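# Deliver the full box to the door tote

## Task

Find the single full box among the boxes in the room, place it completely inside the tote near the door, and return every empty box to its own desk. The robot must not tip over or finish leaning. Anything that stays in place only because the robot is holding it is not counted as finished.

## Robot and tools

ROBOT. A Hello Robot Stretch 4 with a single arm: an omni-wheel base, a lift that slides up a mast, a telescoping arm that reaches straight forward, a wrist with yaw, pitch and roll, and a two-finger gripper. It stands about 1.6 m tall, and no part of the base rim is more than 0.23 m from the base origin.

FRAMES. Base frame: origin on the floor below the base centre, x ahead, y to the left, z up. hand_pose is reported in this frame and refers to link pinch, the point centred between the fingers and 0.015 m back from the tips; with all wrist joints at zero its axes line up with the base frame. The printed hand position may be slightly wrong. The odometry frame is wherever the base frame was when the scene began; base_odometry comes from wheel rotation only, so slipping shows up as motion. Heading is positive counter-clockwise, within -3.142 to 3.142.

execute_actions. Arguments: "actions", a list holding one action or nothing (empty returns state and pictures only), and optional "cameras", a list from head_camera, head_left_camera, head_right_camera, wrist_camera, all (omitted, null or ["all"] gives every camera; [] gives none). An action contains "base", "joints", or both, optionally with "pace" and "contact_limits"; alternatively it contains only "end_of_arm". Motions in one action begin at the same moment.
- base: exactly one key, each a relative move from where the base last reported itself. translate_m: drive straight, metres, forward positive, -2 to 2. strafe_m: slide sideways, metres, left positive, -2 to 2. rotate_rad: spin in place, radians, counter-clockwise positive, -3.2 to 3.2.
- joints: a dict of absolute targets by name (any subset). lift_m 0 to 1.2 m; arm_m 0 to 0.55 m of extension; wrist_yaw_rad -1.134 to 4.276 (0 points ahead, positive turns left, 3.14 tucked back, above 3.4 the arm can obstruct); wrist_pitch_rad -1.117 to 4.259 (0 level, 1.57 pointing down); wrist_roll_rad -1.117 to 4.259 (0 keeps fingers at equal height, positive turns clockwise viewed from behind); gripper_m 0 to 0.08 m finger gap. Done tolerances: lift and arm ±0.004, yaw and roll ±0.02, pitch ±0.05, gripper ±0.002. A joint target outside its range is clipped and reported; any other out-of-range value or unknown key rejects the whole call.
- pace: "slow", "default", "fast" or "max" (base up to 0.1/0.3/0.4/0.6 m/s and 1/2/3/4 rad/s); with lift above 0.2 the base is slowed further, down to 0.3 m/s and 1 rad/s at lift 1.2.
- contact_limits: only {"arm_m": value}, 0 (gentlest) to 0.75 (firmest), default 0.5.
- end_of_arm: "enable_torque" revives any wrist or gripper motor that shut off.
No action runs beyond 15 s. Anything omitted from an action may still be driving toward its earlier target. At scene start, sending lift_m 0.4 with wrist_yaw_rad 0 unfolds the wrist.

wait: {"seconds": 0 to 10}; nothing new is commanded, and it returns the same readout as an empty action.
zoom_image: {"camera": name, "region": [x0, y0, x1, y1]} in pixels of that camera's most recent full picture, origin top-left, at most 504 by 504.
read_manual: {"section": "licences"} gives only licence text.
finished_scene: {"scene": number of the current scene}; final and irreversible, reports whether the goal was met.

RESULTS. base_status and joint_status: "done"; "off_target" (stopped short, may keep pushing); "contact_stop_at_<key>" (blocked; the part goes slack, a loaded lift may sink, a slack base may roll); "limit_stop_at_<name>", including limit_stop_at_tilt (leaning over 6 degrees; lift, arm and wheels go slack until the lean eases) and limit_stop_at_own_body (joint about to hit the robot; moving away is allowed); "time_out"; "torque_fault" (a wrist or gripper motor went limp; send enable_torque). on_its_own lists things not commanded this call; "held at" means the held target. If a stop occurs, later execute_actions, wait and finished_scene calls in that same reply are skipped. lidar_m: 12 horizontal distances in metres, 30-degree sectors starting straight ahead and going counter-clockwise (4th left, 7th behind, 10th right); "-" means nothing seen or closer than 0.25 m; it misses clear objects and thin legs. wrist_depth_mm: 7x7 grid of median depths in mm (100 to 2000), read from the top left; the robot's own body appears. turned_by_wheels vs turned_by_imu differing by more than about 0.1 rad suggests a bump or slip. base_tilt in degrees (forward, right positive) with a fixed bias up to about 1.5. motor_effort: percent of maximum, sign toward larger joint values, peak of last action in brackets; wheels positive means turning right. Grip: send a gap below the object's width; after closing, "off_target" means something is held, gripper_m stays above the command, and gripper effort moves from 0.

CAMERAS. head_camera looks forward and down from the mast top (turn the base to look around); head_left_camera and head_right_camera are fisheyes aimed more steeply down, also showing base and arm; wrist_camera looks along the fingers, tips near the bottom of its image. Calibration is given in OpenCV form relative to the base frame.

AVOID. Turning or driving with over 1 kg held while arm_m exceeds 0.2, especially at fast paces; steady pushing or pulling, worse with the gripper high or a firm contact limit; gripper effort staying beyond about 50 or a level gripper carrying more than about 2.7 kg (torque fault, dropped load); tilted-up and rolled wrist poses that hit the body; dropping, sliding or slamming boxes; ending the scene while the robot still supports a box.

Each tool is called after "Emit:" by a JSON object that holds its "name" and its "arguments", one argument or row to a line.

## Session

Emit:
{"name": "execute_actions", "arguments": {
  "actions": []
}}

Scene clock: 0.00 s.
base_odometry: x=+0.000 y=+0.000 heading=+0.000 (m, m, rad; odometry frame)
turned_by_wheels: +0.000 (rad since the last result)
turned_by_imu: +0.000 (rad since the last result)
base_tilt: forward=-1.2 right=-0.6 (deg)
lidar_m: 0.94 1.01 1.39 1.47 1.04 0.73 0.72 0.74 1.53 1.40 0.91 0.99
base_status: not commanded
joint_positions: lift_m=+0.153 arm_m=-0.001 wrist_yaw_rad=+3.149 wrist_pitch_rad=+0.015 wrist_roll_rad=+0.008 gripper_m=+0.040
joint_status: not commanded
motor_effort: lift_m=+19 arm_m=-1 wrist_yaw_rad=-2 wrist_pitch_rad=-8 wrist_roll_rad=-2 gripper_m=+0 wheel_0=+0 wheel_1=+0 wheel_2=+0 (%)
hand_pose: x=-0.0434 y=+0.0859 z=+0.3275 quat_wxyz=(-0.004, -0.008, +0.004, +1.000) (m; base frame)
wrist_depth_mm: - - 138 820 820 798 798 / - 108 138 842 820 809 798 / - 115 140 831 820 820 809 / 145 143 854 831 831 831 809 / 217 878 831 842 831 831 809 / 218 866 114 842 136 831 831 / - - - - - - 809
pictures: head_camera, head_left_camera, head_right_camera, wrist_camera
Images, in order (width x height): head_camera 420x560, head_left_camera 420x672, head_right_camera 420x672, wrist_camera 616x392.

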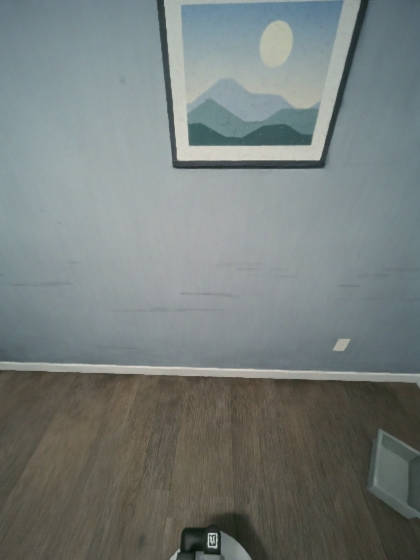

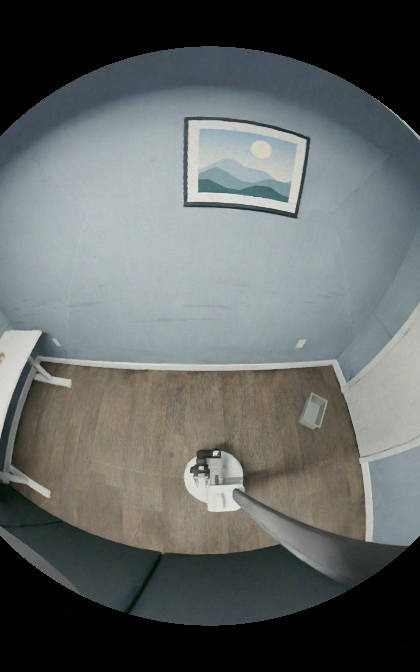

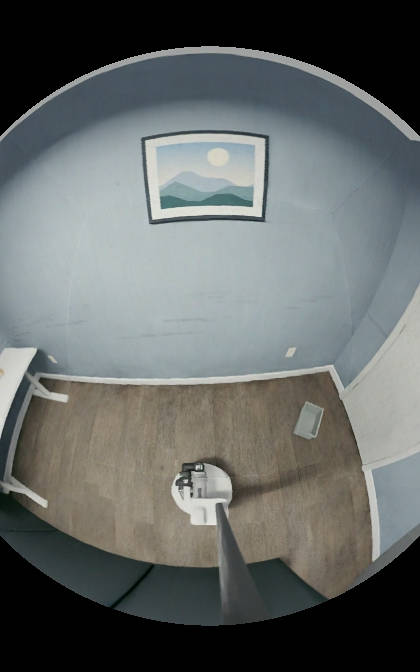

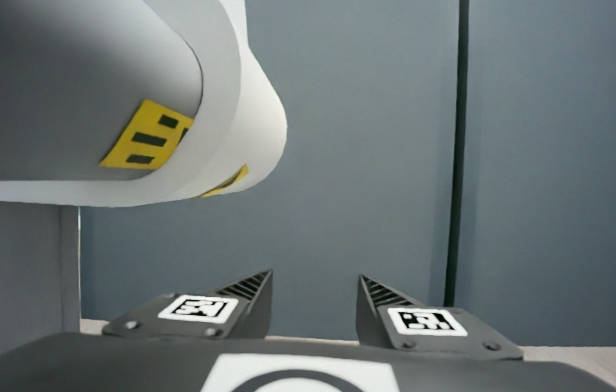

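Emit:
{"name": "execute_actions", "arguments": {
  "actions": [
    {"base":{"rotate_rad":1.57},"joints":{"lift_m":0.4,"wrist_yaw_rad":0},"pace":"fast"}
  ]
}}

Scene clock: 5.07 s.
base_odometry: x=+0.000 y=+0.000 heading=+1.570 (m, m, rad; odometry frame)
turned_by_wheels: +1.570 (rad since the last result)
turned_by_imu: +1.570 (rad since the last result)
base_tilt: forward=-1.0 right=-0.8 (deg)
lidar_m: 1.45 1.02 0.74 0.70 0.75 1.53 1.45 0.87 0.99 0.92 1.00 1.40
base_status: done
joint_positions: lift_m=+0.400 arm_m=-0.001 wrist_yaw_rad=+0.000 wrist_pitch_rad=+0.015 wrist_roll_rad=+0.008 gripper_m=+0.040
joint_status: all done
motor_effort: lift_m=+21(24) arm_m=-1(1) wrist_yaw_rad=-2(4) wrist_pitch_rad=-10(8) wrist_roll_rad=-2(2) gripper_m=-1(1) wheel_0=+0(6) wheel_1=+1(9) wheel_2=+1(8) (%)
hand_pose: x=+0.3825 y=-0.0874 z=+0.5748 quat_wxyz=(+1.000, +0.004, +0.008, +0.000) (m; base frame)
wrist_depth_mm: 1025 1430 - - 1921 1863 1281 / 1042 1464 - - - 1863 1308 / 1042 1397 - - - 1756 1336 / 1060 1537 - - - 1661 1281 / 1078 1537 - - - 1708 1255 / 1078 1308 114 1661 136 1576 1229 / - - - - - - 1160
pictures: head_camera, head_left_camera, head_right_camera, wrist_camera
camera_calibration (this result's frames):
wrist_camera: T_world_to_cam=[[0.0443388, -0.998069, 0.0434976, -0.127161], [-0.0442557, -0.04546, -0.997985, 0.637616], [0.998036, 0.0423245, -0.0461859, -0.198698], [0, 0, 0, 1]] pos_world=[0.232164, -0.08952, 0.632686]
Images, in order (width x height): head_camera 420x560, head_left_camera 420x672, head_right_camera 420x672, wrist_camera 616x392.

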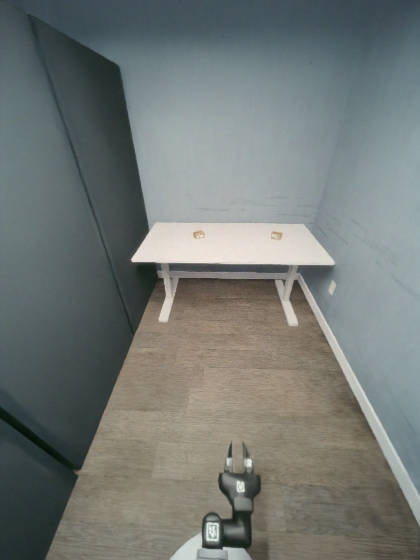

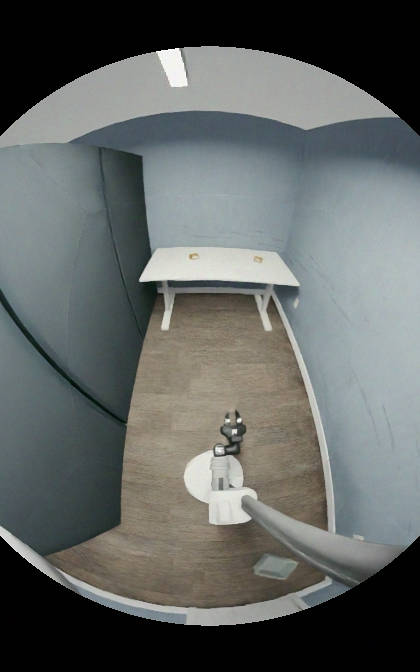

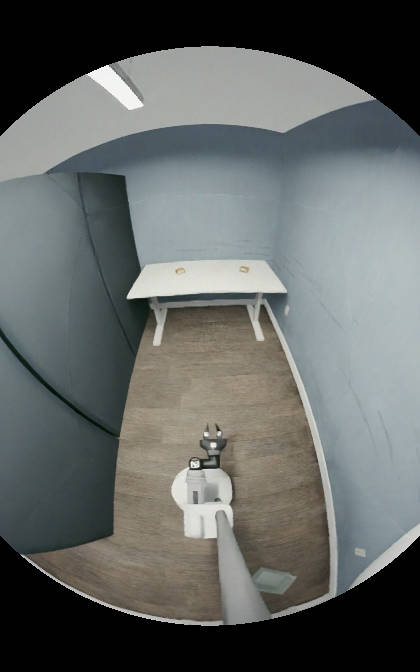

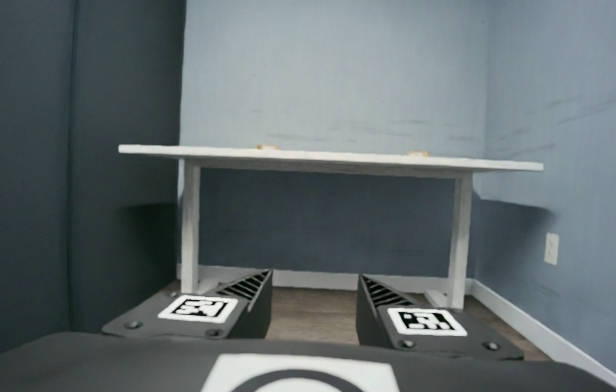

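Emit:
{"name": "zoom_image", "arguments": {
  "camera": "head_camera",
  "region": [120, 200, 340, 280]
}}

Region (120, 200, 340, 280) of head_camera's 420x560 image, scaled by 2.291, with more detail than that image has; it fills the top 183 rows of this view, and the rest is white.

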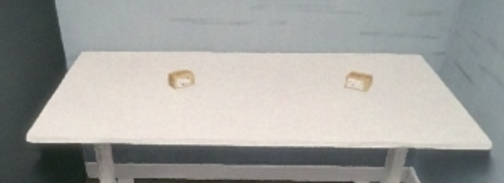

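Emit:
{"name": "execute_actions", "arguments": {
  "actions": [
    {"base":{"translate_m":0.95},"joints":{"lift_m":0.75,"wrist_pitch_rad":0.4,"gripper_m":0.08},"pace":"fast"}
  ]
}}

Emit:
{"name": "zoom_image", "arguments": {
  "camera": "head_camera",
  "region": [60, 200, 420, 440]
}}

Scene clock: 18.93 s.
base_odometry: x=+0.000 y=+0.950 heading=+1.570 (m, m, rad; odometry frame)
turned_by_wheels: +0.000 (rad since the last result)
turned_by_imu: +0.000 (rad since the last result)
base_tilt: forward=-1.0 right=-0.7 (deg)
lidar_m: 0.50 0.55 0.74 0.70 0.74 1.03 1.78 1.36 1.00 0.96 0.75 0.52
base_status: done
joint_positions: lift_m=+0.750 arm_m=-0.001 wrist_yaw_rad=+0.000 wrist_pitch_rad=+0.402 wrist_roll_rad=+0.008 gripper_m=+0.080
joint_status: all done
motor_effort: lift_m=+21(23) arm_m=-1(1) wrist_yaw_rad=-1(2) wrist_pitch_rad=-9(7) wrist_roll_rad=-2(2) gripper_m=+2(1) wheel_0=-1(6) wheel_1=+0(6) wheel_2=+1(11) (%)
hand_pose: x=+0.3655 y=-0.0874 z=+0.8447 quat_wxyz=(+0.980, +0.004, +0.200, -0.001) (m; base frame)
wrist_depth_mm: 976 991 976 960 960 960 917 / 1042 1060 1042 1025 1008 991 991 / 798 788 732 820 842 866 904 / 530 530 539 554 554 569 580 / 397 404 410 418 421 421 421 / 991 110 152 1255 359 353 362 / - - - - 145 - -
pictures: head_camera, head_left_camera, head_right_camera, wrist_camera
camera_calibration (this result's frames):
wrist_camera: T_world_to_cam=[[0.0573261, -0.998076, 0.0236382, -0.126161], [-0.417948, -0.0454946, -0.907331, 0.966257], [0.90666, 0.0421342, -0.419752, 0.179671], [0, 0, 0, 1]] pos_world=[0.248177, -0.0895294, 0.955115]
Images, in order (width x height): head_camera 420x560, head_left_camera 420x672, head_right_camera 420x672, wrist_camera 616x392.

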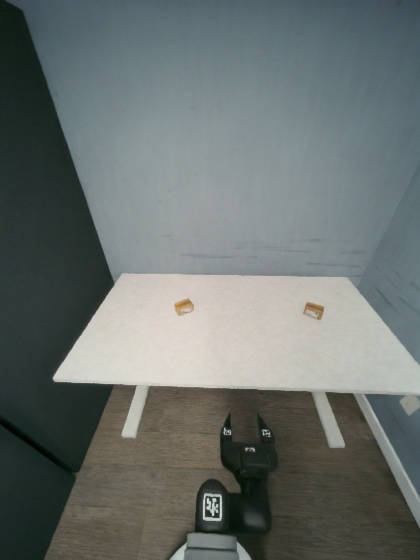

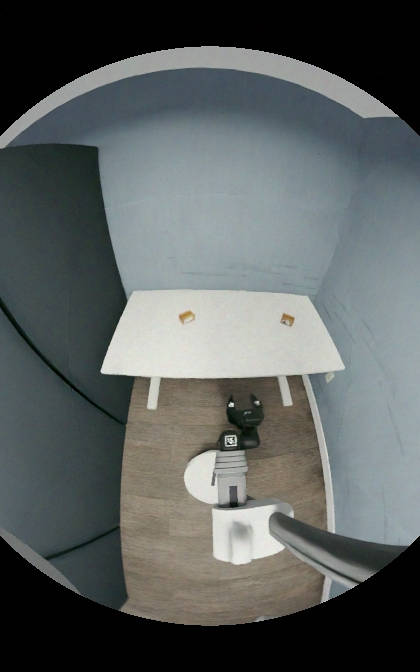

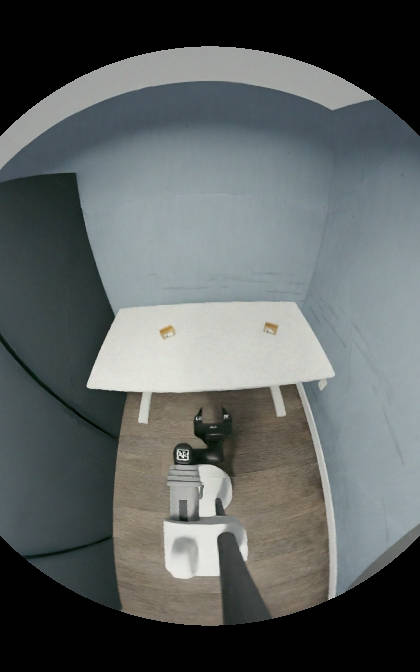

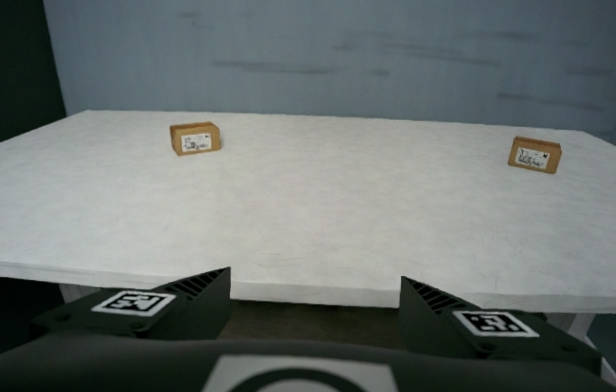

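Region (60, 200, 420, 440) of head_camera's 420x560 image, scaled by 1.400, with more detail than that image has.

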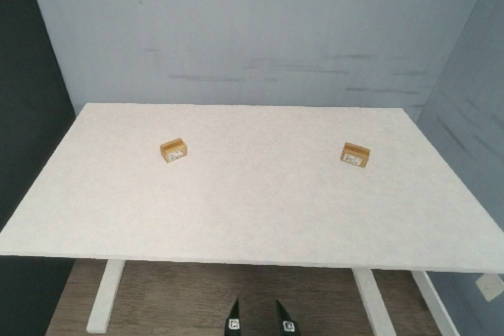

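Emit:
{"name": "execute_actions", "arguments": {
  "actions": [
    {"base":{"strafe_m":0.12},"joints":{"lift_m":0.92,"wrist_pitch_rad":1.57,"wrist_yaw_rad":2.0},"pace":"fast"}
  ],
  "cameras": []
}}

Emit:
{"name": "execute_actions", "arguments": {
  "actions": [
    {"base":{"translate_m":0.33},"joints":{"arm_m":0.3},"pace":"fast"}
  ],
  "cameras": ["head_camera","wrist_camera"]
}}

Scene clock: 40.90 s.
base_odometry: x=-0.120 y=+0.950 heading=+1.570 (m, m, rad; odometry frame)
turned_by_wheels: +0.000 (rad since the last result)
turned_by_imu: +0.001 (rad since the last result)
base_tilt: forward=-0.9 right=-0.8 (deg)
lidar_m: 0.50 0.54 0.62 0.58 0.63 0.85 1.83 1.52 1.12 1.07 0.77 0.55
base_status: done
joint_positions: lift_m=+0.920 arm_m=-0.001 wrist_yaw_rad=+2.000 wrist_pitch_rad=+1.570 wrist_roll_rad=+0.008 gripper_m=+0.080
joint_status: all done
motor_effort: lift_m=+21(23) arm_m=-1(1) wrist_yaw_rad=+0(6) wrist_pitch_rad=+0(5) wrist_roll_rad=-2(1) gripper_m=+1(2) wheel_0=+1(9) wheel_1=+0(10) wheel_2=+0(2) (%)
hand_pose: x=+0.2493 y=+0.0365 z=+0.8854 quat_wxyz=(+0.385, -0.593, +0.384, +0.594) (m; base frame)
wrist_depth_mm: 1078 1025 1025 1025 991 878 750 / 1042 1025 1025 1025 991 976 917 / 1060 1042 842 1025 991 991 991 / 459 759 831 1025 1025 1025 960 / 1078 1042 831 1025 1008 1008 991 / 1060 110 152 1042 1025 1025 976 / - - - - 146 - -
pictures: none
No camera images: the call's "cameras" was empty. Leave "cameras" out to get every camera's image.

Scene clock: 43.20 s.
base_odometry: x=-0.119 y=+1.280 heading=+1.570 (m, m, rad; odometry frame)
turned_by_wheels: +0.000 (rad since the last result)
turned_by_imu: +0.000 (rad since the last result)
base_tilt: forward=-1.1 right=-0.8 (deg)
lidar_m: 0.25 0.25 0.30 0.59 0.63 0.86 2.07 1.53 1.14 0.83 0.29 0.25
base_status: done
joint_positions: lift_m=+0.920 arm_m=+0.299 wrist_yaw_rad=+2.000 wrist_pitch_rad=+1.570 wrist_roll_rad=+0.008 gripper_m=+0.080
joint_status: all done
motor_effort: lift_m=+21(21) arm_m=+5(5) wrist_yaw_rad=+0(0) wrist_pitch_rad=-3(2) wrist_roll_rad=-2(1) gripper_m=+2(2) wheel_0=+0(5) wheel_1=+0(5) wheel_2=+0(9) (%)
hand_pose: x=+0.5495 y=+0.0365 z=+0.8854 quat_wxyz=(+0.385, -0.593, +0.384, +0.594) (m; base frame)
wrist_depth_mm: 322 317 315 310 307 304 301 / 324 317 317 310 309 306 303 / 325 320 320 315 309 306 304 / 325 322 319 315 310 309 306 / 325 325 317 317 265 309 306 / 329 110 152 322 264 310 306 / - - - - 146 - -
pictures: head_camera, wrist_camera
camera_calibration (this result's frames):
wrist_camera: T_world_to_cam=[[0.88923, 0.455401, -0.0433581, -0.464862], [0.456748, -0.889135, 0.0286284, -0.192905], [-0.0255138, -0.045261, -0.998649, 1.05271], [0, 0, 0, 1]] pos_world=[0.528337, 0.0878266, 1.03665]
Images, in order (width x height): head_camera 420x560, wrist_camera 616x392.

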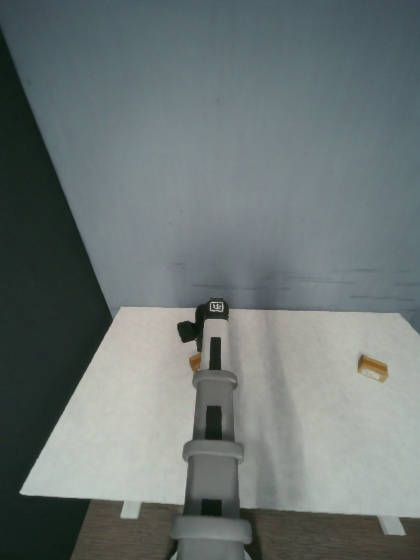

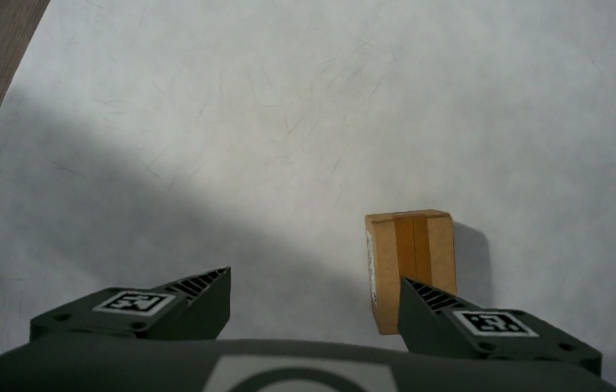

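Emit:
{"name": "execute_actions", "arguments": {
  "actions": [
    {"base":{"strafe_m":0.024},"joints":{"arm_m":0.368,"lift_m":0.85}}
  ],
  "cameras": ["wrist_camera"]
}}

Scene clock: 48.80 s.
base_odometry: x=-0.143 y=+1.280 heading=+1.570 (m, m, rad; odometry frame)
turned_by_wheels: +0.000 (rad since the last result)
turned_by_imu: +0.000 (rad since the last result)
base_tilt: forward=-1.0 right=-0.8 (deg)
lidar_m: 0.25 0.25 0.29 0.57 0.59 0.83 2.75 1.57 1.13 0.83 0.28 0.25
base_status: done
joint_positions: lift_m=+0.850 arm_m=+0.367 wrist_yaw_rad=+2.000 wrist_pitch_rad=+1.570 wrist_roll_rad=+0.008 gripper_m=+0.080
joint_status: all done
motor_effort: lift_m=+17(19) arm_m=+5(5) wrist_yaw_rad=+0(1) wrist_pitch_rad=-2(2) wrist_roll_rad=-2(2) gripper_m=+1(1) wheel_0=+0(6) wheel_1=-3(8) wheel_2=-1(1) (%)
hand_pose: x=+0.6174 y=+0.0365 z=+0.8157 quat_wxyz=(+0.385, -0.593, +0.384, +0.594) (m; base frame)
wrist_depth_mm: 251 248 246 242 240 237 236 / 250 249 246 244 241 238 236 / 253 249 247 244 242 238 237 / 254 251 249 246 243 239 240 / 255 253 250 196 243 242 238 / 257 110 152 198 196 243 241 / - - - - 146 - -
pictures: wrist_camera
camera_calibration (this result's frames):
wrist_camera: T_world_to_cam=[[0.889171, 0.455517, -0.0433538, -0.528286], [0.456862, -0.88908, 0.028531, -0.221912], [-0.0255486, -0.0451756, -0.998652, 0.984895], [0, 0, 0, 1]] pos_world=[0.596282, 0.0878394, 0.966996]
Images, in order (width x height): wrist_camera 616x392.

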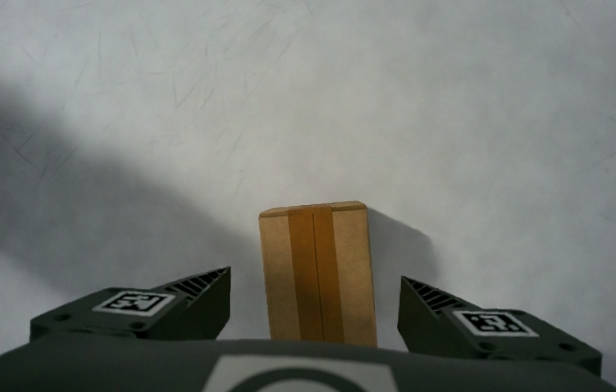

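Emit:
{"name": "execute_actions", "arguments": {
  "actions": [
    {"joints":{"lift_m":0.786}}
  ],
  "cameras": ["wrist_camera"]
}}

Emit:
{"name": "execute_actions", "arguments": {
  "actions": [
    {"joints":{"gripper_m":0.03}}
  ],
  "cameras": []
}}

Emit:
{"name": "execute_actions", "arguments": {
  "actions": [
    {"joints":{"lift_m":0.85},"pace":"slow"}
  ],
  "cameras": ["wrist_camera"]
}}

Scene clock: 54.70 s.
base_odometry: x=-0.143 y=+1.280 heading=+1.570 (m, m, rad; odometry frame)
turned_by_wheels: +0.000 (rad since the last result)
turned_by_imu: +0.000 (rad since the last result)
base_tilt: forward=-1.1 right=-0.7 (deg)
lidar_m: 0.25 0.25 0.30 0.57 0.58 0.82 2.73 1.58 1.15 0.82 0.29 0.25
base_status: not commanded
joint_positions: lift_m=+0.786 arm_m=+0.367 wrist_yaw_rad=+2.000 wrist_pitch_rad=+1.570 wrist_roll_rad=+0.008 gripper_m=+0.080
joint_status: all done
motor_effort: lift_m=+16(17) arm_m=+5(5) wrist_yaw_rad=+0(2) wrist_pitch_rad=-1(2) wrist_roll_rad=-2(2) gripper_m=+2(2) wheel_0=+0(1) wheel_1=-2(2) wheel_2=-1(1) (%)
hand_pose: x=+0.6175 y=+0.0365 z=+0.7517 quat_wxyz=(+0.385, -0.593, +0.384, +0.594) (m; base frame)
wrist_depth_mm: 186 183 182 180 177 176 - / 186 185 183 181 178 177 176 / 187 185 183 182 179 177 176 / 188 186 183 181 180 179 177 / 189 188 185 133 181 179 178 / 190 110 135 134 133 179 - / - - - - 132 - -
pictures: wrist_camera
camera_calibration (this result's frames):
wrist_camera: T_world_to_cam=[[0.889171, 0.455516, -0.0433538, -0.531061], [0.456861, -0.88908, 0.028531, -0.220086], [-0.0255487, -0.0451756, -0.998652, 0.920993], [0, 0, 0, 1]] pos_world=[0.596283, 0.0878393, 0.903007]
Images, in order (width x height): wrist_camera 616x392.

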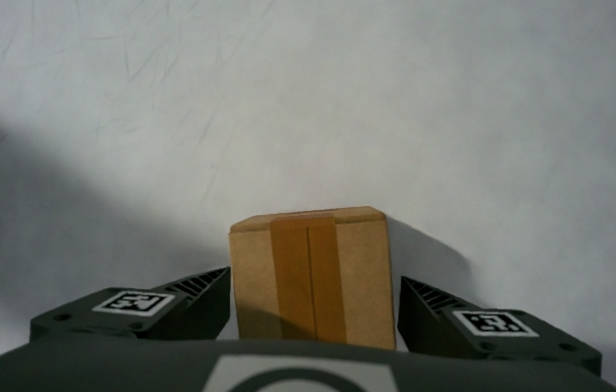

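Scene clock: 55.67 s.
base_odometry: x=-0.143 y=+1.280 heading=+1.570 (m, m, rad; odometry frame)
turned_by_wheels: +0.000 (rad since the last result)
turned_by_imu: +0.000 (rad since the last result)
base_tilt: forward=-0.9 right=-0.8 (deg)
lidar_m: 0.25 0.25 0.28 0.56 0.59 0.83 2.74 1.57 1.14 0.82 0.29 0.25
base_status: not commanded
joint_positions: lift_m=+0.786 arm_m=+0.367 wrist_yaw_rad=+2.000 wrist_pitch_rad=+1.570 wrist_roll_rad=+0.008 gripper_m=+0.062
joint_status: gripper_m off_target (ended at +0.062, target +0.030)
on_its_own: gripper_m is held at +0.057, not at your +0.030, by its contact guard: the fingers met something
motor_effort: lift_m=+16(16) arm_m=+5(5) wrist_yaw_rad=-1(0) wrist_pitch_rad=-2(1) wrist_roll_rad=-2(2) gripper_m=-38(41) wheel_0=+0(0) wheel_1=-2(2) wheel_2=-1(1) (%)
hand_pose: x=+0.6175 y=+0.0365 z=+0.7517 quat_wxyz=(+0.385, -0.593, +0.384, +0.594) (m; base frame)
wrist_depth_mm: 186 184 182 179 177 176 - / 186 185 182 180 179 176 176 / 187 186 183 181 179 177 176 / 188 187 184 182 180 178 177 / 190 187 185 133 180 179 178 / 191 187 134 133 132 179 178 / - - - - - - -
pictures: none
No camera images: the call's "cameras" was empty. Leave "cameras" out to get every camera's image.

Scene clock: 57.07 s.
base_odometry: x=-0.143 y=+1.280 heading=+1.570 (m, m, rad; odometry frame)
turned_by_wheels: +0.000 (rad since the last result)
turned_by_imu: +0.000 (rad since the last result)
base_tilt: forward=-0.9 right=-0.8 (deg)
lidar_m: 0.25 0.25 0.30 0.57 0.60 0.83 2.74 1.56 1.15 0.83 0.30 0.25
base_status: not commanded
joint_positions: lift_m=+0.850 arm_m=+0.367 wrist_yaw_rad=+2.000 wrist_pitch_rad=+1.570 wrist_roll_rad=+0.008 gripper_m=+0.062
joint_status: all done
on_its_own: gripper_m is held at +0.057, not at your +0.030, by its contact guard: the fingers met something
motor_effort: lift_m=+21(22) arm_m=+5(5) wrist_yaw_rad=+1(1) wrist_pitch_rad=-2(2) wrist_roll_rad=-1(2) gripper_m=-39(38) wheel_0=+0(0) wheel_1=-3(3) wheel_2=-1(1) (%)
hand_pose: x=+0.6175 y=+0.0365 z=+0.8153 quat_wxyz=(+0.385, -0.593, +0.384, +0.594) (m; base frame)
wrist_depth_mm: 250 247 245 242 239 236 235 / 250 248 246 243 241 238 236 / 251 250 247 244 241 238 236 / 254 251 248 246 244 241 237 / 256 251 249 133 242 240 239 / 258 251 134 134 132 242 240 / - - - - - - -
pictures: wrist_camera
camera_calibration (this result's frames):
wrist_camera: T_world_to_cam=[[0.889169, 0.455521, -0.0433538, -0.528304], [0.456866, -0.889078, 0.028531, -0.221903], [-0.0255485, -0.0451757, -0.998652, 0.98449], [0, 0, 0, 1]] pos_world=[0.596284, 0.0878395, 0.966591]
Images, in order (width x height): wrist_camera 616x392.

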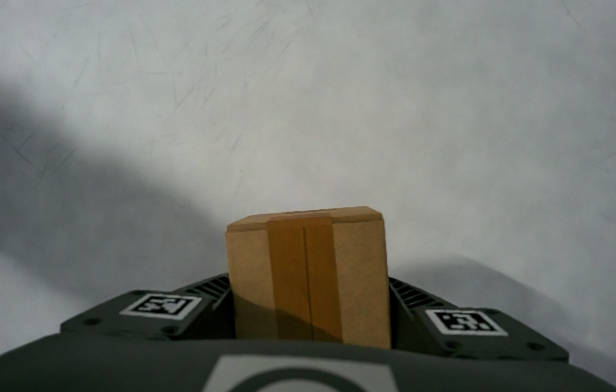

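Emit:
{"name": "execute_actions", "arguments": {
  "actions": [
    {"joints":{"wrist_pitch_rad":0.4}}
  ],
  "cameras": []
}}

Scene clock: 62.53 s.
base_odometry: x=-0.143 y=+1.280 heading=+1.570 (m, m, rad; odometry frame)
turned_by_wheels: +0.000 (rad since the last result)
turned_by_imu: +0.000 (rad since the last result)
base_tilt: forward=-1.0 right=-0.9 (deg)
lidar_m: 0.25 0.25 0.28 0.56 0.59 0.83 2.74 1.57 1.15 0.81 0.30 0.25
base_status: not commanded
joint_positions: lift_m=+0.850 arm_m=+0.367 wrist_yaw_rad=+2.000 wrist_pitch_rad=+0.403 wrist_roll_rad=+0.008 gripper_m=+0.062
joint_status: all done
on_its_own: gripper_m is held at +0.057, not at your +0.030, by its contact guard: the fingers met something
motor_effort: lift_m=+22(21) arm_m=+5(5) wrist_yaw_rad=+1(0) wrist_pitch_rad=-9(15) wrist_roll_rad=-2(1) gripper_m=-39(38) wheel_0=+0(0) wheel_1=-2(2) wheel_2=-1(1) (%)
hand_pose: x=+0.5361 y=+0.2143 z=+0.9446 quat_wxyz=(+0.530, -0.166, +0.112, +0.824) (m; base frame)
wrist_depth_mm: 778 668 580 504 452 407 377 / 854 715 609 535 473 427 394 / 917 768 654 569 508 452 413 / 1060 842 715 597 535 477 439 / 1205 946 530 132 549 500 455 / 1336 504 134 134 132 504 484 / - - - - - - -
pictures: none
No camera images: the call's "cameras" was empty. Leave "cameras" out to get every camera's image.

Empty. Put it back.

Emit:
{"name": "execute_actions", "arguments": {
  "actions": [
    {"joints":{"wrist_pitch_rad":1.57}}
  ],
  "cameras": []
}}

Emit:
{"name": "execute_actions", "arguments": {
  "actions": [
    {"joints":{"lift_m":0.788},"pace":"slow"}
  ],
  "cameras": []
}}

Emit:
{"name": "execute_actions", "arguments": {
  "actions": [
    {"joints":{"gripper_m":0.08}}
  ],
  "cameras": []
}}

Emit:
{"name": "execute_actions", "arguments": {
  "actions": [
    {"joints":{"lift_m":0.9},"pace":"fast"}
  ],
  "cameras": ["head_camera","head_right_camera"]
}}

Scene clock: 67.50 s.
base_odometry: x=-0.143 y=+1.280 heading=+1.570 (m, m, rad; odometry frame)
turned_by_wheels: +0.000 (rad since the last result)
turned_by_imu: +0.000 (rad since the last result)
base_tilt: forward=-0.9 right=-0.7 (deg)
lidar_m: 0.25 0.25 0.26 0.57 0.60 0.84 2.72 1.58 1.16 0.82 0.28 0.25
base_status: not commanded
joint_positions: lift_m=+0.850 arm_m=+0.367 wrist_yaw_rad=+2.000 wrist_pitch_rad=+1.570 wrist_roll_rad=+0.008 gripper_m=+0.062
joint_status: all done
on_its_own: gripper_m is held at +0.057, not at your +0.030, by its contact guard: the fingers met something
motor_effort: lift_m=+21(22) arm_m=+5(5) wrist_yaw_rad=+0(0) wrist_pitch_rad=-1(6) wrist_roll_rad=-2(1) gripper_m=-38(38) wheel_0=+0(1) wheel_1=-3(3) wheel_2=-1(1) (%)
hand_pose: x=+0.6174 y=+0.0366 z=+0.8153 quat_wxyz=(+0.385, -0.593, +0.384, +0.594) (m; base frame)
wrist_depth_mm: 251 247 245 241 239 237 235 / 251 249 246 244 239 237 236 / 254 250 248 244 242 239 237 / 255 252 248 246 243 239 239 / 254 251 249 133 243 241 239 / 257 251 134 134 132 242 240 / - - - - - - -
pictures: none
No camera images: the call's "cameras" was empty. Leave "cameras" out to get every camera's image.

Scene clock: 68.90 s.
base_odometry: x=-0.143 y=+1.280 heading=+1.570 (m, m, rad; odometry frame)
turned_by_wheels: +0.000 (rad since the last result)
turned_by_imu: +0.000 (rad since the last result)
base_tilt: forward=-1.1 right=-0.8 (deg)
lidar_m: 0.25 0.25 0.28 0.56 0.60 0.83 2.74 1.55 1.14 0.81 0.28 0.25
base_status: not commanded
joint_positions: lift_m=+0.788 arm_m=+0.367 wrist_yaw_rad=+2.000 wrist_pitch_rad=+1.570 wrist_roll_rad=+0.008 gripper_m=+0.062
joint_status: all done
on_its_own: gripper_m is held at +0.057, not at your +0.030, by its contact guard: the fingers met something
motor_effort: lift_m=+16(21) arm_m=+5(5) wrist_yaw_rad=+0(0) wrist_pitch_rad=+0(1) wrist_roll_rad=-1(2) gripper_m=-37(39) wheel_0=-1(0) wheel_1=-2(2) wheel_2=-1(1) (%)
hand_pose: x=+0.6174 y=+0.0365 z=+0.7538 quat_wxyz=(+0.385, -0.593, +0.384, +0.594) (m; base frame)
wrist_depth_mm: 187 186 184 181 180 178 - / 188 186 185 183 180 178 177 / 188 187 185 183 181 180 177 / 190 188 186 184 182 180 179 / 191 190 187 133 182 181 180 / 193 189 134 134 133 181 180 / - - - - - - -
pictures: none
No camera images: the call's "cameras" was empty. Leave "cameras" out to get every camera's image.

Scene clock: 69.80 s.
base_odometry: x=-0.143 y=+1.280 heading=+1.570 (m, m, rad; odometry frame)
turned_by_wheels: +0.000 (rad since the last result)
turned_by_imu: +0.000 (rad since the last result)
base_tilt: forward=-0.9 right=-0.8 (deg)
lidar_m: 0.25 0.25 0.29 0.56 0.60 0.84 2.72 1.56 1.16 0.81 0.30 0.25
base_status: not commanded
joint_positions: lift_m=+0.788 arm_m=+0.367 wrist_yaw_rad=+2.000 wrist_pitch_rad=+1.570 wrist_roll_rad=+0.008 gripper_m=+0.080
joint_status: all done
motor_effort: lift_m=+16(16) arm_m=+5(5) wrist_yaw_rad=+0(1) wrist_pitch_rad=+0(1) wrist_roll_rad=-2(0) gripper_m=+1(40) wheel_0=+0(0) wheel_1=-3(2) wheel_2=-1(1) (%)
hand_pose: x=+0.6174 y=+0.0365 z=+0.7538 quat_wxyz=(+0.385, -0.593, +0.384, +0.594) (m; base frame)
wrist_depth_mm: 187 186 183 182 179 178 - / 189 186 185 182 180 179 178 / 189 187 185 184 182 179 178 / 190 188 186 183 182 180 178 / 191 189 186 135 182 181 180 / 191 110 136 135 135 181 - / - - - - 135 - -
pictures: none
No camera images: the call's "cameras" was empty. Leave "cameras" out to get every camera's image.

Scene clock: 71.03 s.
base_odometry: x=-0.143 y=+1.280 heading=+1.570 (m, m, rad; odometry frame)
turned_by_wheels: +0.000 (rad since the last result)
turned_by_imu: +0.000 (rad since the last result)
base_tilt: forward=-1.0 right=-0.6 (deg)
lidar_m: 0.25 0.25 0.31 0.56 0.61 0.83 2.72 1.59 1.15 0.82 0.30 0.25
base_status: not commanded
joint_positions: lift_m=+0.900 arm_m=+0.367 wrist_yaw_rad=+2.000 wrist_pitch_rad=+1.570 wrist_roll_rad=+0.008 gripper_m=+0.080
joint_status: all done
motor_effort: lift_m=+21(23) arm_m=+5(5) wrist_yaw_rad=+0(1) wrist_pitch_rad=-2(1) wrist_roll_rad=-2(1) gripper_m=+2(1) wheel_0=+0(0) wheel_1=-2(2) wheel_2=-1(1) (%)
hand_pose: x=+0.6174 y=+0.0365 z=+0.8654 quat_wxyz=(+0.385, -0.593, +0.384, +0.594) (m; base frame)
wrist_depth_mm: 301 297 294 291 287 285 282 / 303 298 297 290 287 286 285 / 303 300 297 294 290 287 283 / 304 304 300 293 293 289 287 / 307 304 300 245 293 291 289 / 309 110 152 248 246 290 287 / - - - - 145 - -
pictures: head_camera, head_right_camera
Images, in order (width x height): head_camera 420x560, head_right_camera 420x672.

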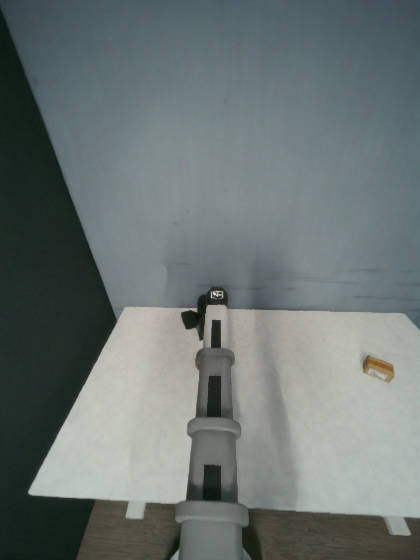

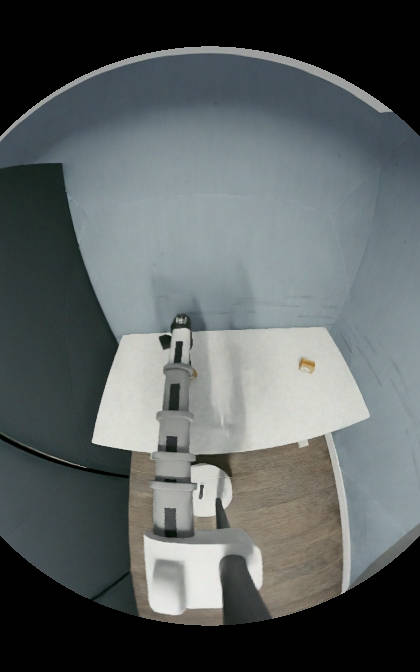

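Emit:
{"name": "execute_actions", "arguments": {
  "actions": [
    {"base":{"strafe_m":-0.62},"joints":{"arm_m":0.36,"wrist_yaw_rad":1.22},"pace":"fast"}
  ],
  "cameras": ["wrist_camera","head_right_camera"]
}}

Scene clock: 84.17 s.
base_odometry: x=+0.477 y=+1.280 heading=+1.570 (m, m, rad; odometry frame)
turned_by_wheels: +0.000 (rad since the last result)
turned_by_imu: -0.002 (rad since the last result)
base_tilt: forward=-0.9 right=-0.8 (deg)
lidar_m: 0.25 0.25 0.27 0.81 1.25 1.71 2.09 0.70 0.51 0.48 0.30 0.25
base_status: done
joint_positions: lift_m=+0.900 arm_m=+0.361 wrist_yaw_rad=+1.220 wrist_pitch_rad=+1.570 wrist_roll_rad=+0.008 gripper_m=+0.080
joint_status: all done
motor_effort: lift_m=+21(21) arm_m=-5(5) wrist_yaw_rad=-1(1) wrist_pitch_rad=-2(2) wrist_roll_rad=-2(2) gripper_m=+2(2) wheel_0=-1(9) wheel_1=+1(10) wheel_2=-1(0) (%)
hand_pose: x=+0.6139 y=-0.0299 z=+0.8654 quat_wxyz=(+0.581, -0.403, +0.581, +0.403) (m; base frame)
wrist_depth_mm: 303 297 294 290 287 285 282 / 303 298 293 291 289 286 283 / 304 303 296 291 290 286 285 / 306 300 298 294 293 290 285 / 306 304 298 247 293 290 289 / 307 110 152 249 247 290 289 / - - - - 146 - -
pictures: head_right_camera, wrist_camera
camera_calibration (this result's frames):
wrist_camera: T_world_to_cam=[[0.952523, -0.301366, -0.0433512, -0.554266], [-0.300349, -0.953404, 0.028473, 0.18224], [-0.049912, -0.0141007, -0.998654, 1.04725], [0, 0, 0, 1]] pos_world=[0.634957, 0.0214788, 1.01663]
Images, in order (width x height): head_right_camera 420x672, wrist_camera 616x392.

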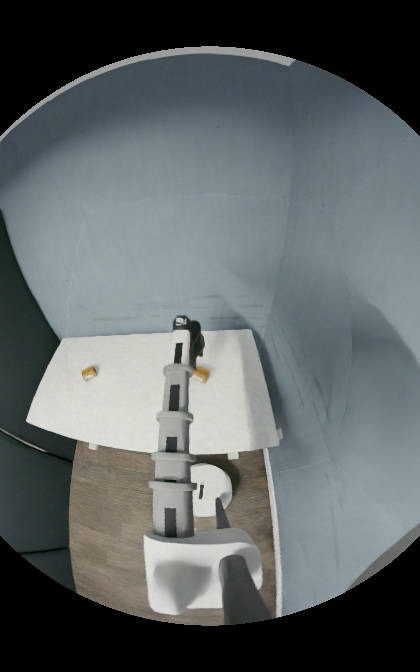

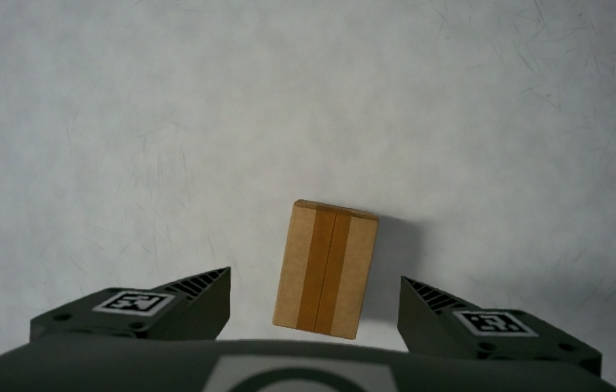

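Emit:
{"name": "execute_actions", "arguments": {
  "actions": [
    {"joints":{"arm_m":0.367,"wrist_roll_rad":0.17,"lift_m":0.84}}
  ],
  "cameras": ["wrist_camera"]
}}

Scene clock: 89.53 s.
base_odometry: x=+0.477 y=+1.280 heading=+1.570 (m, m, rad; odometry frame)
turned_by_wheels: +0.000 (rad since the last result)
turned_by_imu: +0.000 (rad since the last result)
base_tilt: forward=-1.1 right=-0.9 (deg)
lidar_m: 0.25 0.25 0.30 0.80 1.23 1.70 2.11 0.72 0.50 0.47 0.31 0.25
base_status: not commanded
joint_positions: lift_m=+0.840 arm_m=+0.366 wrist_yaw_rad=+1.220 wrist_pitch_rad=+1.570 wrist_roll_rad=+0.170 gripper_m=+0.080
joint_status: all done
motor_effort: lift_m=+17(20) arm_m=+5(6) wrist_yaw_rad=+1(0) wrist_pitch_rad=-2(2) wrist_roll_rad=+0(0) gripper_m=+2(1) wheel_0=-2(2) wheel_1=+1(1) wheel_2=-1(1) (%)
hand_pose: x=+0.6192 y=-0.0299 z=+0.8057 quat_wxyz=(+0.612, -0.354, +0.612, +0.355) (m; base frame)
wrist_depth_mm: 240 237 235 233 229 226 224 / 242 239 236 234 231 228 225 / 242 240 237 235 232 229 229 / 244 242 238 235 232 231 229 / 246 243 239 187 234 231 230 / 247 110 152 188 186 232 229 / - - - - 145 - -
pictures: wrist_camera
camera_calibration (this result's frames):
wrist_camera: T_world_to_cam=[[0.891698, -0.450539, -0.0434575, -0.528566], [-0.449676, -0.892737, 0.0284775, 0.279781], [-0.0516264, -0.0058515, -0.998649, 0.989279], [0, 0, 0, 1]] pos_world=[0.648206, 0.0174198, 0.957005]
Images, in order (width x height): wrist_camera 616x392.

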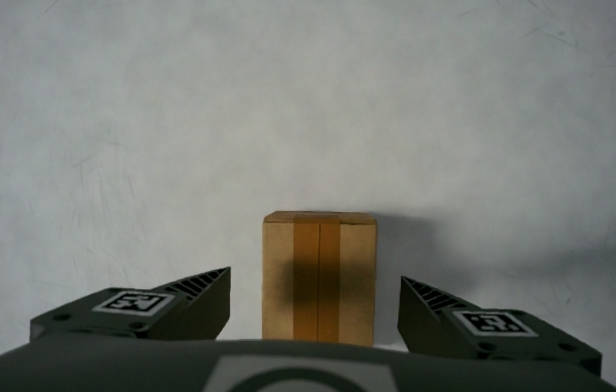

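Emit:
{"name": "execute_actions", "arguments": {
  "actions": [
    {"joints":{"lift_m":0.784}}
  ],
  "cameras": []
}}

Emit:
{"name": "execute_actions", "arguments": {
  "actions": [
    {"joints":{"gripper_m":0.03}}
  ],
  "cameras": []
}}

Emit:
{"name": "execute_actions", "arguments": {
  "actions": [
    {"joints":{"lift_m":0.84},"pace":"slow"}
  ],
  "cameras": ["wrist_camera"]
}}

Scene clock: 94.13 s.
base_odometry: x=+0.477 y=+1.280 heading=+1.570 (m, m, rad; odometry frame)
turned_by_wheels: +0.000 (rad since the last result)
turned_by_imu: +0.000 (rad since the last result)
base_tilt: forward=-0.9 right=-0.8 (deg)
lidar_m: 0.25 0.25 0.31 0.81 1.23 1.71 2.09 0.72 0.51 0.47 0.30 0.25
base_status: not commanded
joint_positions: lift_m=+0.784 arm_m=+0.366 wrist_yaw_rad=+1.220 wrist_pitch_rad=+1.570 wrist_roll_rad=+0.170 gripper_m=+0.080
joint_status: all done
motor_effort: lift_m=+17(16) arm_m=+5(5) wrist_yaw_rad=+0(0) wrist_pitch_rad=-1(3) wrist_roll_rad=+0(1) gripper_m=+2(2) wheel_0=-2(1) wheel_1=+1(1) wheel_2=-1(1) (%)
hand_pose: x=+0.6192 y=-0.0299 z=+0.7497 quat_wxyz=(+0.612, -0.354, +0.612, +0.355) (m; base frame)
wrist_depth_mm: 183 181 179 177 174 173 - / 184 182 180 177 176 174 173 / 185 183 181 179 177 175 173 / 186 184 182 180 178 176 175 / 188 186 182 131 142 177 176 / 188 110 132 132 130 177 - / - - - - 131 - -
pictures: none
No camera images: the call's "cameras" was empty. Leave "cameras" out to get every camera's image.

Scene clock: 95.13 s.
base_odometry: x=+0.477 y=+1.280 heading=+1.570 (m, m, rad; odometry frame)
turned_by_wheels: +0.000 (rad since the last result)
turned_by_imu: +0.000 (rad since the last result)
base_tilt: forward=-1.1 right=-0.8 (deg)
lidar_m: 0.25 0.25 0.29 0.81 1.24 1.70 2.13 0.71 0.52 0.46 0.28 0.25
base_status: not commanded
joint_positions: lift_m=+0.784 arm_m=+0.366 wrist_yaw_rad=+1.220 wrist_pitch_rad=+1.570 wrist_roll_rad=+0.170 gripper_m=+0.059
joint_status: gripper_m off_target (ended at +0.059, target +0.030)
on_its_own: gripper_m is held at +0.054, not at your +0.030, by its contact guard: the fingers met something
motor_effort: lift_m=+17(16) arm_m=+5(5) wrist_yaw_rad=+0(1) wrist_pitch_rad=-1(1) wrist_roll_rad=-1(1) gripper_m=-39(49) wheel_0=-2(2) wheel_1=+1(1) wheel_2=-1(1) (%)
hand_pose: x=+0.6192 y=-0.0299 z=+0.7497 quat_wxyz=(+0.612, -0.354, +0.612, +0.355) (m; base frame)
wrist_depth_mm: 184 181 180 177 175 173 - / 184 181 180 178 177 174 172 / 186 183 181 179 177 175 174 / 186 185 182 180 178 176 174 / 188 185 183 131 178 177 176 / 189 185 132 131 130 177 177 / - - - - - - -
pictures: none
No camera images: the call's "cameras" was empty. Leave "cameras" out to get every camera's image.

Scene clock: 96.47 s.
base_odometry: x=+0.477 y=+1.280 heading=+1.570 (m, m, rad; odometry frame)
turned_by_wheels: +0.000 (rad since the last result)
turned_by_imu: +0.000 (rad since the last result)
base_tilt: forward=-1.1 right=-0.8 (deg)
lidar_m: 0.25 0.25 0.29 0.79 1.23 1.72 2.12 0.72 0.51 0.47 0.30 0.25
base_status: not commanded
joint_positions: lift_m=+0.840 arm_m=+0.366 wrist_yaw_rad=+1.220 wrist_pitch_rad=+1.570 wrist_roll_rad=+0.170 gripper_m=+0.059
joint_status: all done
on_its_own: gripper_m is held at +0.054, not at your +0.030, by its contact guard: the fingers met something
motor_effort: lift_m=+21(22) arm_m=+5(5) wrist_yaw_rad=-1(0) wrist_pitch_rad=-1(1) wrist_roll_rad=+0(1) gripper_m=-40(40) wheel_0=-2(2) wheel_1=+1(1) wheel_2=-1(1) (%)
hand_pose: x=+0.6192 y=-0.0299 z=+0.8053 quat_wxyz=(+0.612, -0.354, +0.612, +0.355) (m; base frame)
wrist_depth_mm: 238 236 235 232 229 227 224 / 240 239 236 234 230 228 225 / 243 240 236 234 231 229 227 / 243 240 237 235 234 229 228 / 245 242 240 131 232 232 228 / 247 242 132 131 131 231 230 / - - - - - - -
pictures: wrist_camera
camera_calibration (this result's frames):
wrist_camera: T_world_to_cam=[[0.891674, -0.450587, -0.0434575, -0.528573], [-0.449725, -0.892713, 0.0284776, 0.279824], [-0.0516268, -0.00584882, -0.998649, 0.988866], [0, 0, 0, 1]] pos_world=[0.648211, 0.0174183, 0.956592]
Images, in order (width x height): wrist_camera 616x392.

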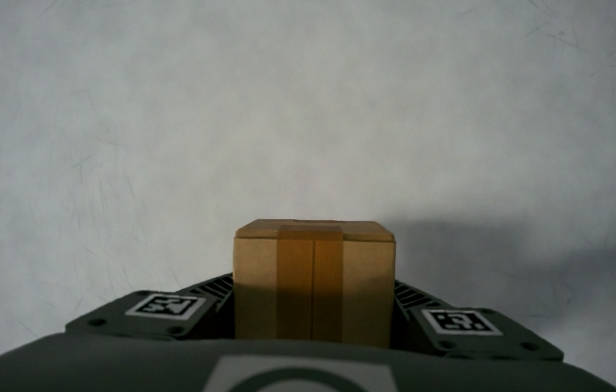

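Emit:
{"name": "execute_actions", "arguments": {
  "actions": [
    {"joints":{"wrist_pitch_rad":0.4}}
  ],
  "cameras": []
}}

Scene clock: 99.73 s.
base_odometry: x=+0.477 y=+1.280 heading=+1.570 (m, m, rad; odometry frame)
turned_by_wheels: +0.000 (rad since the last result)
turned_by_imu: +0.000 (rad since the last result)
base_tilt: forward=-1.1 right=-0.7 (deg)
lidar_m: 0.25 0.25 0.29 0.78 1.25 1.70 2.13 0.71 0.50 0.46 0.30 0.25
base_status: not commanded
joint_positions: lift_m=+0.840 arm_m=+0.366 wrist_yaw_rad=+1.220 wrist_pitch_rad=+0.403 wrist_roll_rad=+0.170 gripper_m=+0.059
joint_status: all done
on_its_own: gripper_m is held at +0.054, not at your +0.030, by its contact guard: the fingers met something
motor_effort: lift_m=+21(22) arm_m=+5(5) wrist_yaw_rad=-2(1) wrist_pitch_rad=-10(14) wrist_roll_rad=-1(1) gripper_m=-40(39) wheel_0=-1(2) wheel_1=+1(1) wheel_2=-1(1) (%)
hand_pose: x=+0.6863 y=+0.1537 z=+0.9346 quat_wxyz=(+0.810, -0.046, +0.211, +0.545) (m; base frame)
wrist_depth_mm: 917 960 1060 878 554 397 329 / 960 1008 1098 976 597 421 336 / 976 1078 1138 1008 640 442 355 / 1008 891 831 750 654 469 370 / 676 640 585 131 492 488 387 / 512 525 132 131 130 418 392 / - - - - - - -
pictures: none
No camera images: the call's "cameras" was empty. Leave "cameras" out to get every camera's image.


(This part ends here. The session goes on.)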